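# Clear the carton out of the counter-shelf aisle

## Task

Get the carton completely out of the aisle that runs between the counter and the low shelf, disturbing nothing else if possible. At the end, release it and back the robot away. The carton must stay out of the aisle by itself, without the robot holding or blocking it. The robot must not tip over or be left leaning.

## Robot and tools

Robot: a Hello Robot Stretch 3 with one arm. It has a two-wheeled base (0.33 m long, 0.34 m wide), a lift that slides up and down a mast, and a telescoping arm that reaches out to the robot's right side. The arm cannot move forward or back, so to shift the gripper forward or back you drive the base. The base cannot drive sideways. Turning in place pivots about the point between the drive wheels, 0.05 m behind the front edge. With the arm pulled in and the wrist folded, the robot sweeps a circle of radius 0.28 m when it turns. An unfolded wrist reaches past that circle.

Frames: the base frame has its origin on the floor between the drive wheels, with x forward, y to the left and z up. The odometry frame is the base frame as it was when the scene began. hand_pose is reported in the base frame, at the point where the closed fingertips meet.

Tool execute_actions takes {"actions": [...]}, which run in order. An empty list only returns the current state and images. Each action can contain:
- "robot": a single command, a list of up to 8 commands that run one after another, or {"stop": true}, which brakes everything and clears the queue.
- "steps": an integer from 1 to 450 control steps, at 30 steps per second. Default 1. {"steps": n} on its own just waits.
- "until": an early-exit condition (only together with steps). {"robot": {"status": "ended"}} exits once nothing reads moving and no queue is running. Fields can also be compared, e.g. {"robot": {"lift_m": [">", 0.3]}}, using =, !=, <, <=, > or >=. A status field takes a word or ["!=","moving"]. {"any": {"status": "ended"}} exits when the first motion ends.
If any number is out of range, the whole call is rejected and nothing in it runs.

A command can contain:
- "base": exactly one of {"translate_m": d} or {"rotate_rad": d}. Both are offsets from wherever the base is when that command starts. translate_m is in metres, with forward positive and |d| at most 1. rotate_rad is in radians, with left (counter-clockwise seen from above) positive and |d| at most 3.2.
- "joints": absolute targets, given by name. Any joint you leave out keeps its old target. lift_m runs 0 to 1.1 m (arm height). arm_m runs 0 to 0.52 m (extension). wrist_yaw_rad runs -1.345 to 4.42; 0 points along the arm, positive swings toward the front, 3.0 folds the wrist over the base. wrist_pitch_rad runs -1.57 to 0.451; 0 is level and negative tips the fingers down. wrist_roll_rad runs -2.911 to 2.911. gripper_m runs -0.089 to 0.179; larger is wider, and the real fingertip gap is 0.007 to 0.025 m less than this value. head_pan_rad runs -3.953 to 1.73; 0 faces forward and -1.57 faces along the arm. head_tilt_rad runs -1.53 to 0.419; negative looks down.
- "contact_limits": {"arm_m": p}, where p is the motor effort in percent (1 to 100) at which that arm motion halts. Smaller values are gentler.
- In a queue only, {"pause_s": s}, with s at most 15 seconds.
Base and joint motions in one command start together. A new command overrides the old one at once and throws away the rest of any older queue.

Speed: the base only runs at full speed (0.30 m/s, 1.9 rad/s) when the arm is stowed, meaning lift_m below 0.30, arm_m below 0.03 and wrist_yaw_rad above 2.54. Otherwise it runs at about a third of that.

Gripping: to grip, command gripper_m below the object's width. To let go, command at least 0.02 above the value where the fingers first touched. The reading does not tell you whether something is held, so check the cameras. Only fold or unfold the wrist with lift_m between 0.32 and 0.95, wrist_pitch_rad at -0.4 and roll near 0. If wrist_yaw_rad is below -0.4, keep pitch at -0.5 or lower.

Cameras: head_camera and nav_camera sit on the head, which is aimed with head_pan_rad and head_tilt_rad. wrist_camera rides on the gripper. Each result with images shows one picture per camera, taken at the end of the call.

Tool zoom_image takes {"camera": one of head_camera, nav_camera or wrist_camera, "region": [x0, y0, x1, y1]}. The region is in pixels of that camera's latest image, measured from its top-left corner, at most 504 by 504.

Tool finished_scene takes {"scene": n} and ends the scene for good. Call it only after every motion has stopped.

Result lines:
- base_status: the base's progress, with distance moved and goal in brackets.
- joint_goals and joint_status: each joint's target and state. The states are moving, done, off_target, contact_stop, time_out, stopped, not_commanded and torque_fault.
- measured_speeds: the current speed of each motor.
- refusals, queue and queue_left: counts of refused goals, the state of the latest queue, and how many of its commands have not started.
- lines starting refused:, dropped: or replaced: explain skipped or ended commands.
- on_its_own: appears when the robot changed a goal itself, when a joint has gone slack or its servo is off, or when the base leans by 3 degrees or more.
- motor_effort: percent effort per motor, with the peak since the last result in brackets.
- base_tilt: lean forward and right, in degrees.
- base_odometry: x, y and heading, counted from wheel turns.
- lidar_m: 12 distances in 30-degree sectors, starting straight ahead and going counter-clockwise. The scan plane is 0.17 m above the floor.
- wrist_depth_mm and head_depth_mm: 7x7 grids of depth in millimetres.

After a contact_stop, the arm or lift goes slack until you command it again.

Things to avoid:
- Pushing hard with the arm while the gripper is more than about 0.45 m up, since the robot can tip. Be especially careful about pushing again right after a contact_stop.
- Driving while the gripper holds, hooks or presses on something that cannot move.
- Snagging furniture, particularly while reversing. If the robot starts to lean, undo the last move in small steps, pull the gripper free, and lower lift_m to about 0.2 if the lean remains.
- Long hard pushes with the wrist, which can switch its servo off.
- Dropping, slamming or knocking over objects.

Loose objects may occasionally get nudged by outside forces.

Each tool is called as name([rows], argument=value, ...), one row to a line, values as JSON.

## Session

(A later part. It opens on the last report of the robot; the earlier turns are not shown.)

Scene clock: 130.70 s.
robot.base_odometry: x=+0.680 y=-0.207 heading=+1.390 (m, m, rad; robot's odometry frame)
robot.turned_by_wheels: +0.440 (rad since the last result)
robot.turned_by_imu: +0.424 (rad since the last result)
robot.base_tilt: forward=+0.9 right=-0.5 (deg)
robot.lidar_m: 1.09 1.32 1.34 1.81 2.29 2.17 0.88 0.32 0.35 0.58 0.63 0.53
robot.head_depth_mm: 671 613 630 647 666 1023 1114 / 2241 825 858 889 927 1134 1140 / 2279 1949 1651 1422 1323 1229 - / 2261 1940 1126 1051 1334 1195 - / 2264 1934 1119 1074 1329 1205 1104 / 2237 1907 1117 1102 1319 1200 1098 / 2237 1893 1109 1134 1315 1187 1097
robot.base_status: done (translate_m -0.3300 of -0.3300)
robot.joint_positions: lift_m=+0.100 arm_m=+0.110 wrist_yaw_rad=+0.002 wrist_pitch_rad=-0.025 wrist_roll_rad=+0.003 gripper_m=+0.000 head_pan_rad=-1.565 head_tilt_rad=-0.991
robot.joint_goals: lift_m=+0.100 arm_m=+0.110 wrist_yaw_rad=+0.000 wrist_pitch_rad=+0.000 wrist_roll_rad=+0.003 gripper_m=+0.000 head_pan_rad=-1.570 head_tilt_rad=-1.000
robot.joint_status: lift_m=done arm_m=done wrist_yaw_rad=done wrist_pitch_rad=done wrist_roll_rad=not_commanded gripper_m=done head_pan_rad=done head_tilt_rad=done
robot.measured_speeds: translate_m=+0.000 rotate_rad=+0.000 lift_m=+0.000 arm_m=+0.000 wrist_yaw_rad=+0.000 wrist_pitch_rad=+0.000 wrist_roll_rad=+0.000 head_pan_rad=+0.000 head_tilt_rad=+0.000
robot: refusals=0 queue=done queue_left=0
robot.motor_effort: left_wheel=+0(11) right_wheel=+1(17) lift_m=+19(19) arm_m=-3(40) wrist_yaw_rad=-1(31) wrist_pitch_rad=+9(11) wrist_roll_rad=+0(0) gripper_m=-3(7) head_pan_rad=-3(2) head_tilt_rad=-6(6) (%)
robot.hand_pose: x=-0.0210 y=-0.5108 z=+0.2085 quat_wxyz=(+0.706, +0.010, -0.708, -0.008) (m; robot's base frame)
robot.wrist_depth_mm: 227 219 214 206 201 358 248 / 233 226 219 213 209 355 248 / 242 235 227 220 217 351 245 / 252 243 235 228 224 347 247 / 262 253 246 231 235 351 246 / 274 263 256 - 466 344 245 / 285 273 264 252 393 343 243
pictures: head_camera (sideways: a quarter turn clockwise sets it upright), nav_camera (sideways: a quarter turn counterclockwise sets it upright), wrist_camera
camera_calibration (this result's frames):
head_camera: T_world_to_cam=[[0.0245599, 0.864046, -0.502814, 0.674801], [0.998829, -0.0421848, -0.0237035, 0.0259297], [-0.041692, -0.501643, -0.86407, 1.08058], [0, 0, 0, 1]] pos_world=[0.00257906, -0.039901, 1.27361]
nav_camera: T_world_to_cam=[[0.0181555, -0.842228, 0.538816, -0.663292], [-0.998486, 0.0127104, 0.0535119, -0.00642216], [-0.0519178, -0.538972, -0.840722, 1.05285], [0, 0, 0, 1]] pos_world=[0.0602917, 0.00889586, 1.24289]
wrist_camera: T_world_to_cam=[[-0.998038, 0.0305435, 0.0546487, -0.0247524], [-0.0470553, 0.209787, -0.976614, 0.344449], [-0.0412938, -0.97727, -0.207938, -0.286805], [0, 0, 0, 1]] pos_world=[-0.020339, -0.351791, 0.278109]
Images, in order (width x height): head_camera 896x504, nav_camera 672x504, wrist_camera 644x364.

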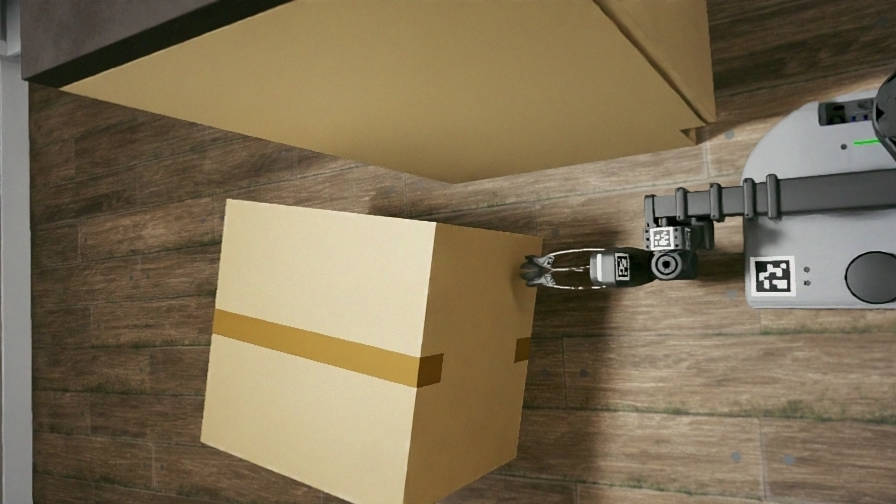

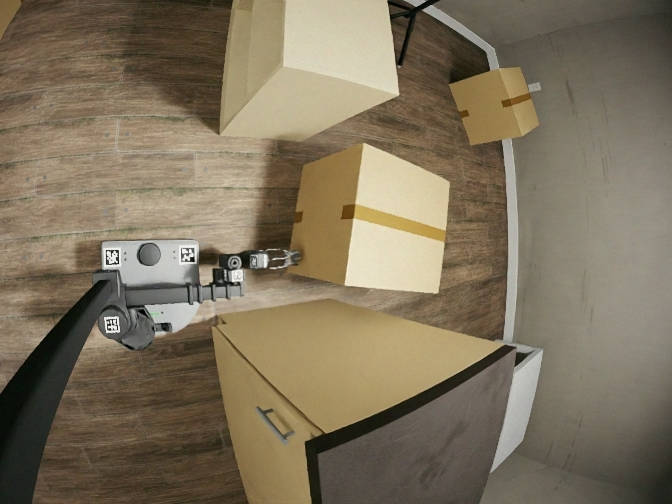

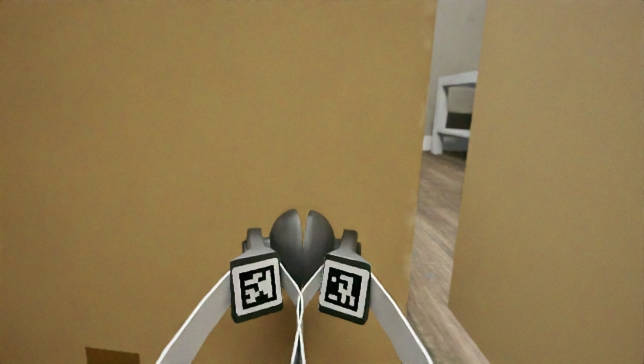

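execute_actions([
  {"robot":[{"joints":{"arm_m":0.16},"contact_limits":{"arm_m":56}},{"joints":{"arm_m":0.32},"contact_limits":{"arm_m":56},"base":{"translate_m":-0.05}},{"joints":{"arm_m":0.19},"base":{"translate_m":0.31}},{"joints":{"arm_m":0.23,"wrist_yaw_rad":0},"contact_limits":{"arm_m":56}},{"joints":{"arm_m":0.43},"contact_limits":{"arm_m":56},"base":{"translate_m":0.09}},{"joints":{"arm_m":0.28},"base":{"translate_m":-0.33}},{"joints":{"wrist_yaw_rad":0}}],"steps":450,"until":{"robot":{"status":"ended"}}},
  {"steps":300,"until":{"robot":{"status":"ended"}}},
])

Scene clock: 155.57 s.
robot.base_odometry: x=+0.683 y=-0.188 heading=+1.390 (m, m, rad; robot's odometry frame)
robot.turned_by_wheels: +0.000 (rad since the last result)
robot.turned_by_imu: -0.002 (rad since the last result)
robot.base_tilt: forward=+0.9 right=-0.5 (deg)
robot.lidar_m: 1.07 1.31 1.31 1.81 2.29 2.19 0.91 0.34 0.37 0.73 0.64 0.51
robot.head_depth_mm: 679 652 672 691 710 1047 1114 / 2300 889 909 950 986 1167 1135 / 2301 1916 1663 1446 1316 1225 - / 2293 1292 1150 1415 1288 1215 - / 2251 1288 1137 1418 1327 1207 1101 / 2257 1282 1158 1414 1324 1203 1102 / 2228 1899 1176 1442 1321 1194 1097
robot.base_status: done (translate_m -0.3300 of -0.3300)
robot.joint_positions: lift_m=+0.100 arm_m=+0.280 wrist_yaw_rad=+0.003 wrist_pitch_rad=-0.025 wrist_roll_rad=+0.002 gripper_m=+0.000 head_pan_rad=-1.565 head_tilt_rad=-0.991
robot.joint_goals: lift_m=+0.100 arm_m=+0.280 wrist_yaw_rad=+0.000 wrist_pitch_rad=+0.000 wrist_roll_rad=+0.002 gripper_m=+0.000 head_pan_rad=-1.570 head_tilt_rad=-1.000
robot.joint_status: lift_m=done arm_m=done wrist_yaw_rad=done wrist_pitch_rad=done wrist_roll_rad=not_commanded gripper_m=done head_pan_rad=done head_tilt_rad=done
robot.measured_speeds: translate_m=+0.000 rotate_rad=+0.000 lift_m=+0.000 arm_m=+0.000 wrist_yaw_rad=+0.000 wrist_pitch_rad=+0.000 wrist_roll_rad=+0.000 head_pan_rad=+0.000 head_tilt_rad=+0.000
robot: refusals=0 queue=done queue_left=0
robot.motor_effort: left_wheel=+0(14) right_wheel=-1(24) lift_m=+19(20) arm_m=-3(44) wrist_yaw_rad=-3(53) wrist_pitch_rad=+9(12) wrist_roll_rad=+1(1) gripper_m=-2(9) head_pan_rad=-3(3) head_tilt_rad=-6(5) (%)
robot.hand_pose: x=-0.0207 y=-0.6808 z=+0.2085 quat_wxyz=(+0.706, +0.010, -0.708, -0.008) (m; robot's base frame)
robot.wrist_depth_mm: 231 221 207 195 - - - / 243 229 214 201 - - - / 251 236 222 207 - - 254 / 262 248 230 216 - - 253 / 274 256 239 217 689 740 255 / 286 267 250 - 513 536 256 / 298 280 256 239 405 415 254
pictures: head_camera (sideways: a quarter turn clockwise sets it upright), nav_camera (sideways: a quarter turn counterclockwise sets it upright), wrist_camera
camera_calibration (this result's frames):
head_camera: T_world_to_cam=[[0.0245598, 0.864046, -0.502814, 0.674801], [0.998829, -0.0421847, -0.0237035, 0.0259297], [-0.0416919, -0.501643, -0.864069, 1.08058], [0, 0, 0, 1]] pos_world=[0.00257907, -0.039901, 1.27361]
nav_camera: T_world_to_cam=[[0.0181556, -0.842228, 0.538816, -0.663292], [-0.998486, 0.0127103, 0.0535119, -0.00642216], [-0.0519177, -0.538972, -0.840722, 1.05285], [0, 0, 0, 1]] pos_world=[0.0602917, 0.00889586, 1.24289]
wrist_camera: T_world_to_cam=[[-0.99807, 0.0293711, 0.0547092, -0.020072], [-0.0473647, 0.209641, -0.97663, 0.380049], [-0.040154, -0.977337, -0.207846, -0.452971], [0, 0, 0, 1]] pos_world=[-0.020221, -0.52179, 0.278118]
Images, in order (width x height): head_camera 896x504, nav_camera 672x504, wrist_camera 644x364.

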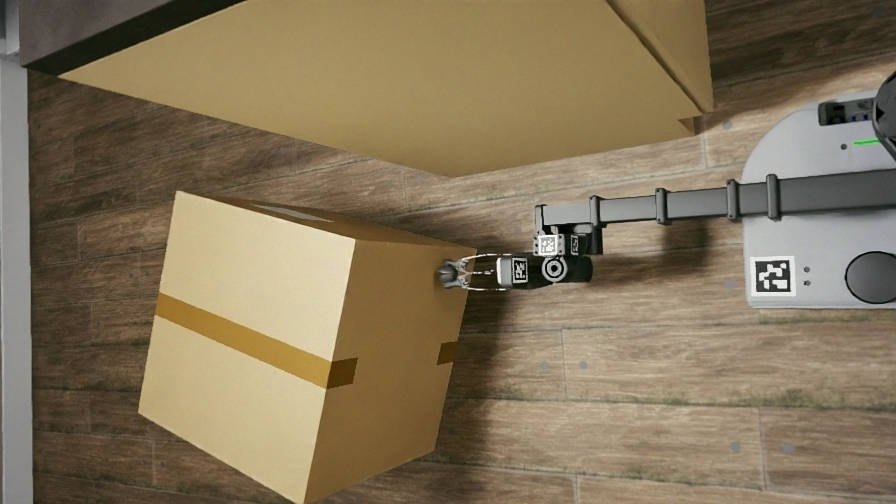

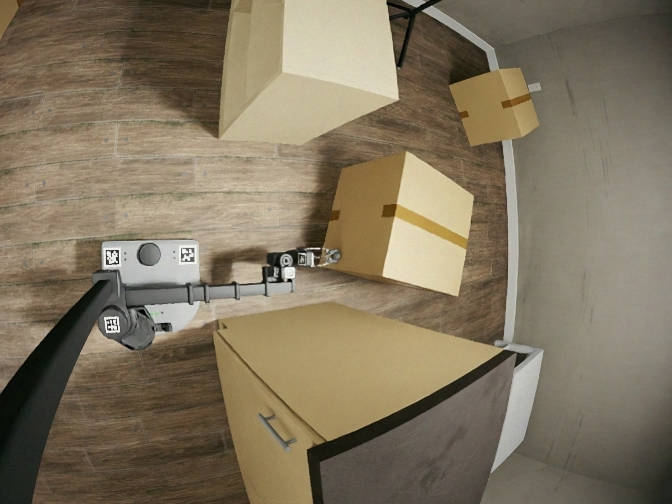

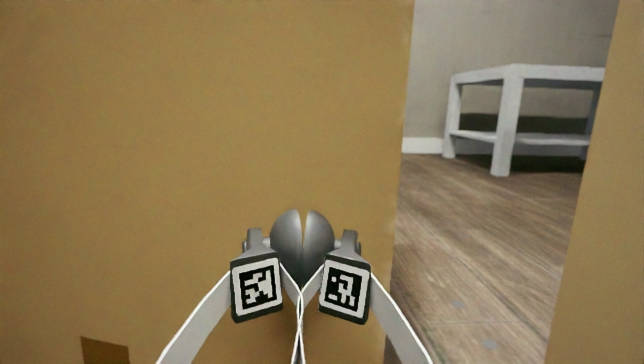

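execute_actions([
  {"robot":[{"joints":{"arm_m":0.32},"contact_limits":{"arm_m":56}},{"joints":{"arm_m":0.48},"contact_limits":{"arm_m":56},"base":{"translate_m":-0.05}},{"joints":{"arm_m":0.38},"base":{"translate_m":0.32}},{"joints":{"arm_m":0.49,"wrist_yaw_rad":0},"contact_limits":{"arm_m":56}},{"joints":{"arm_m":0.0}}],"steps":450,"until":{"robot":{"status":"ended"}}},
  {"steps":300,"until":{"robot":{"status":"ended"}}},
])

Scene clock: 171.50 s.
robot.base_odometry: x=+0.732 y=+0.078 heading=+1.391 (m, m, rad; robot's odometry frame)
robot.turned_by_wheels: +0.001 (rad since the last result)
robot.turned_by_imu: +0.003 (rad since the last result)
robot.base_tilt: forward=+0.9 right=-0.5 (deg)
robot.lidar_m: 1.39 1.26 1.13 1.78 2.29 2.46 0.85 0.58 0.74 0.90 0.31 0.81
robot.head_depth_mm: 2297 1960 1705 1375 1330 1215 1113 / 2311 1309 1274 1488 1335 1216 1141 / 2304 1302 1271 1480 1343 1220 - / 2285 1296 1265 1470 1331 1215 - / 2277 1836 1602 1478 1324 1204 1105 / 2252 1909 1668 1095 1010 1159 1099 / 1893 1912 1662 765 708 1136 1092
robot.base_status: done (translate_m +0.3200 of +0.3200)
robot.joint_positions: lift_m=+0.100 arm_m=+0.488 wrist_yaw_rad=+0.042 wrist_pitch_rad=-0.030 wrist_roll_rad=+0.002 gripper_m=+0.000 head_pan_rad=-1.565 head_tilt_rad=-0.991
robot.joint_goals: lift_m=+0.100 arm_m=+0.490 wrist_yaw_rad=+0.000 wrist_pitch_rad=+0.000 wrist_roll_rad=+0.002 gripper_m=+0.000 head_pan_rad=-1.570 head_tilt_rad=-1.000
robot.joint_status: lift_m=done arm_m=done wrist_yaw_rad=off_target wrist_pitch_rad=done wrist_roll_rad=not_commanded gripper_m=done head_pan_rad=done head_tilt_rad=done
robot.measured_speeds: translate_m=+0.000 rotate_rad=+0.000 lift_m=+0.000 arm_m=+0.000 wrist_yaw_rad=+0.000 wrist_pitch_rad=+0.000 wrist_roll_rad=+0.000 head_pan_rad=+0.000 head_tilt_rad=+0.000
robot: refusals=0 queue=dropped queue_left=0
robot.on_its_own: arm_m is at rest, and its effort (+27) is outside its rest range (-14 to +14); wrist_yaw_rad is at rest, and its effort (-37) is outside its rest range (-12 to +12)
robot.motor_effort: left_wheel=+7(18) right_wheel=-11(29) lift_m=+20(19) arm_m=+27(45) wrist_yaw_rad=-37(62) wrist_pitch_rad=+11(14) wrist_roll_rad=+1(1) gripper_m=-8(10) head_pan_rad=-4(2) head_tilt_rad=-6(6) (%)
robot.contact_limits: arm_m 56 (drawing in: default 25, maximum 41; extending or still: default 35, maximum 56)
robot.hand_pose: x=-0.0106 y=-0.8879 z=+0.2072 quat_wxyz=(+0.707, +0.026, -0.707, +0.004) (m; robot's base frame)
robot.wrist_depth_mm: - - 152 151 150 149 148 / - - 157 156 154 152 152 / - - 161 161 159 158 157 / - - 168 166 165 164 163 / 648 669 174 172 171 169 168 / 493 492 - - 177 177 175 / 385 383 187 186 185 183 182
pictures: head_camera (sideways: a quarter turn clockwise sets it upright), nav_camera (sideways: a quarter turn counterclockwise sets it upright), wrist_camera
dropped: robot: command 3 of its queue: wrist_yaw_rad: off_target
camera_calibration (this result's frames):
head_camera: T_world_to_cam=[[0.0245596, 0.864046, -0.502814, 0.674802], [0.998829, -0.0421844, -0.0237035, 0.0259297], [-0.0416918, -0.501643, -0.864069, 1.08058], [0, 0, 0, 1]] pos_world=[0.00257908, -0.0399011, 1.27361]
nav_camera: T_world_to_cam=[[0.0181558, -0.842228, 0.538816, -0.663292], [-0.998486, 0.0127101, 0.0535119, -0.00642216], [-0.0519176, -0.538972, -0.840722, 1.05285], [0, 0, 0, 1]] pos_world=[0.0602917, 0.00889587, 1.24289]
wrist_camera: T_world_to_cam=[[-0.998424, -0.0102545, 0.0551707, -0.0391597], [-0.056089, 0.212635, -0.975521, 0.424999], [-0.00172771, -0.977078, -0.212875, -0.653612], [0, 0, 0, 1]] pos_world=[-0.0163895, -0.729401, 0.277618]
Images, in order (width x height): head_camera 896x504, nav_camera 672x504, wrist_camera 644x364.

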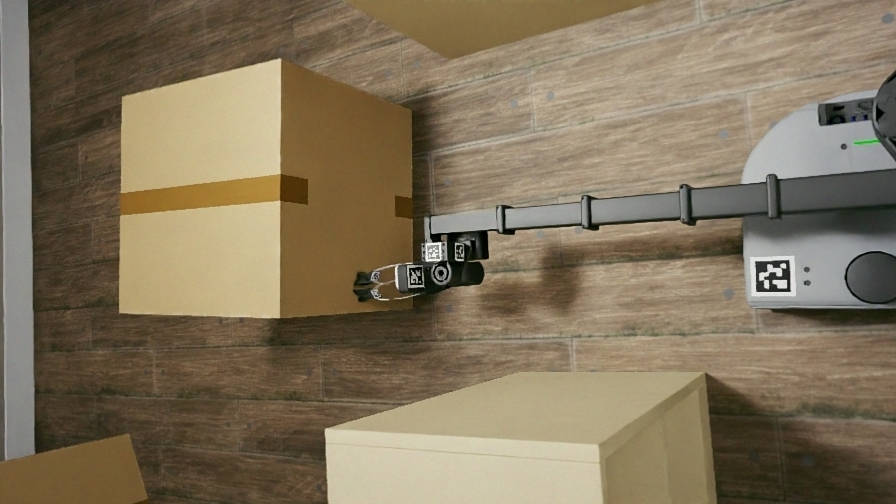

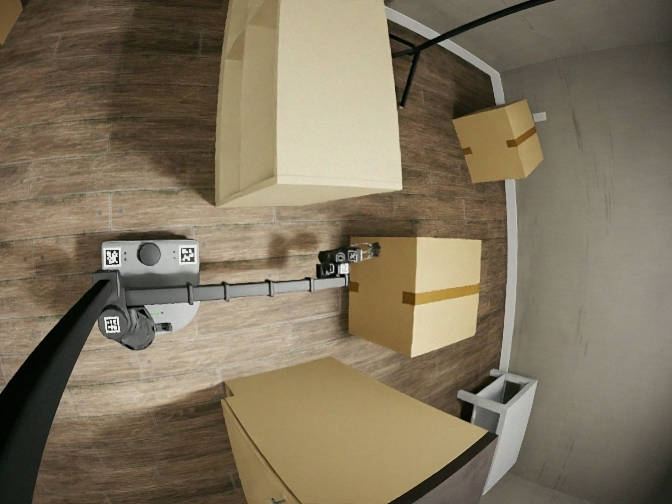

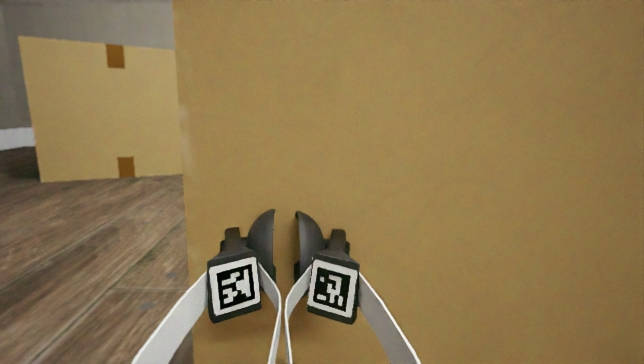

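execute_actions([
  {"robot":{"joints":{"arm_m":0.0}},"steps":300,"until":{"robot":{"status":"ended"}}},
])

finished_scene(scene=2)

Scene clock: 179.47 s.
robot.base_odometry: x=+0.732 y=+0.078 heading=+1.390 (m, m, rad; robot's odometry frame)
robot.turned_by_wheels: -0.001 (rad since the last result)
robot.turned_by_imu: +0.001 (rad since the last result)
robot.base_tilt: forward=+0.9 right=-0.5 (deg)
robot.lidar_m: 1.39 1.26 1.13 1.78 2.29 2.46 0.85 0.58 0.74 0.90 0.31 0.81
robot.head_depth_mm: 2307 1970 1704 1369 1328 1221 1110 / 2290 1309 1278 1485 1344 1218 1139 / 2302 1305 1268 1472 1334 1229 - / 2286 1292 1260 1467 1337 1234 - / 2269 1839 1609 1474 1330 1207 1101 / 2268 1906 1653 1096 1013 1157 1101 / 1883 1909 1651 766 710 1138 1092
robot.base_status: done (translate_m +0.3200 of +0.3200)
robot.joint_positions: lift_m=+0.100 arm_m=+0.002 wrist_yaw_rad=+0.061 wrist_pitch_rad=-0.025 wrist_roll_rad=+0.002 gripper_m=+0.000 head_pan_rad=-1.565 head_tilt_rad=-0.991
robot.joint_goals: lift_m=+0.100 arm_m=+0.000 wrist_yaw_rad=+0.059 wrist_pitch_rad=+0.000 wrist_roll_rad=+0.002 gripper_m=+0.000 head_pan_rad=-1.570 head_tilt_rad=-1.000
robot.joint_status: lift_m=done arm_m=done wrist_yaw_rad=off_target wrist_pitch_rad=done wrist_roll_rad=not_commanded gripper_m=done head_pan_rad=done head_tilt_rad=done
robot.measured_speeds: translate_m=+0.000 rotate_rad=+0.000 lift_m=+0.000 arm_m=+0.000 wrist_yaw_rad=+0.000 wrist_pitch_rad=+0.000 wrist_roll_rad=+0.000 head_pan_rad=+0.000 head_tilt_rad=+0.000
robot: refusals=0 queue=done queue_left=0
robot.on_its_own: wrist_yaw_rad is held at +0.059, not at your +0.000, by its stall guard, which is not easing now
robot.motor_effort: left_wheel=+0(7) right_wheel=-1(11) lift_m=+19(19) arm_m=-3(28) wrist_yaw_rad=-1(36) wrist_pitch_rad=+9(11) wrist_roll_rad=+1(1) gripper_m=-2(9) head_pan_rad=-2(3) head_tilt_rad=-6(6) (%)
robot.hand_pose: x=-0.0059 y=-0.4017 z=+0.2086 quat_wxyz=(+0.706, +0.030, -0.707, +0.012) (m; robot's base frame)
robot.wrist_depth_mm: 246 352 - 600 589 590 - / 245 355 - 619 600 601 - / 246 357 - 634 624 610 - / 249 359 - 650 642 643 - / 250 359 723 666 664 670 764 / 249 368 538 - 530 537 536 / 251 364 394 406 412 422 424
pictures: head_camera (sideways: a quarter turn clockwise sets it upright), nav_camera (sideways: a quarter turn counterclockwise sets it upright), wrist_camera
camera_calibration (this result's frames):
head_camera: T_world_to_cam=[[0.0245597, 0.864046, -0.502814, 0.674802], [0.998829, -0.0421845, -0.0237035, 0.0259297], [-0.0416919, -0.501643, -0.864069, 1.08058], [0, 0, 0, 1]] pos_world=[0.00257907, -0.0399011, 1.27361]
nav_camera: T_world_to_cam=[[0.0181557, -0.842228, 0.538816, -0.663292], [-0.998486, 0.0127102, 0.0535119, -0.00642216], [-0.0519177, -0.538972, -0.840722, 1.05285], [0, 0, 0, 1]] pos_world=[0.0602917, 0.00889586, 1.24289]
wrist_camera: T_world_to_cam=[[-0.998095, -0.0282527, 0.0548386, -0.0367295], [-0.0595011, 0.206278, -0.976683, 0.320896], [0.0162819, -0.978085, -0.207566, -0.17962], [0, 0, 0, 1]] pos_world=[-0.0146413, -0.242915, 0.278145]
Images, in order (width x height): head_camera 896x504, nav_camera 672x504, wrist_camera 644x364.

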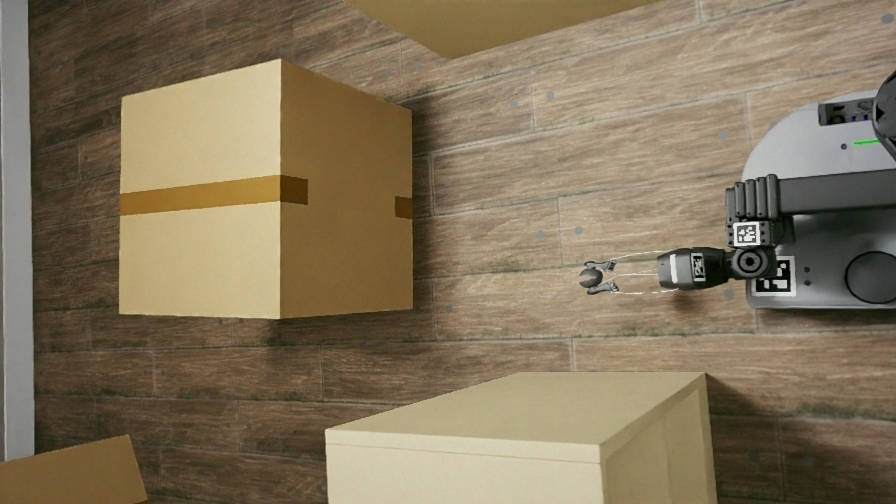

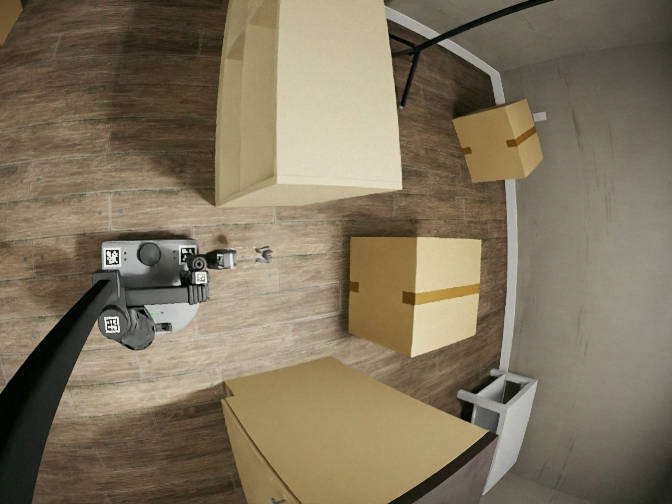

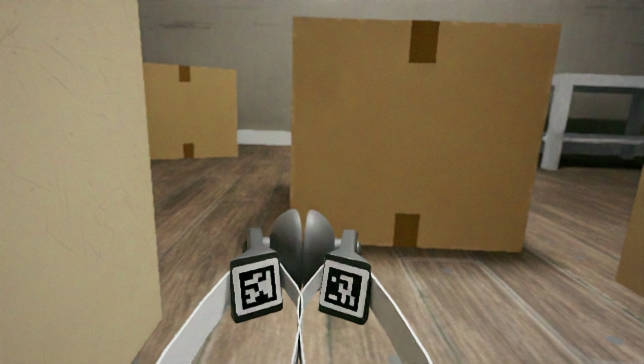

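The scene is finished: the task was done.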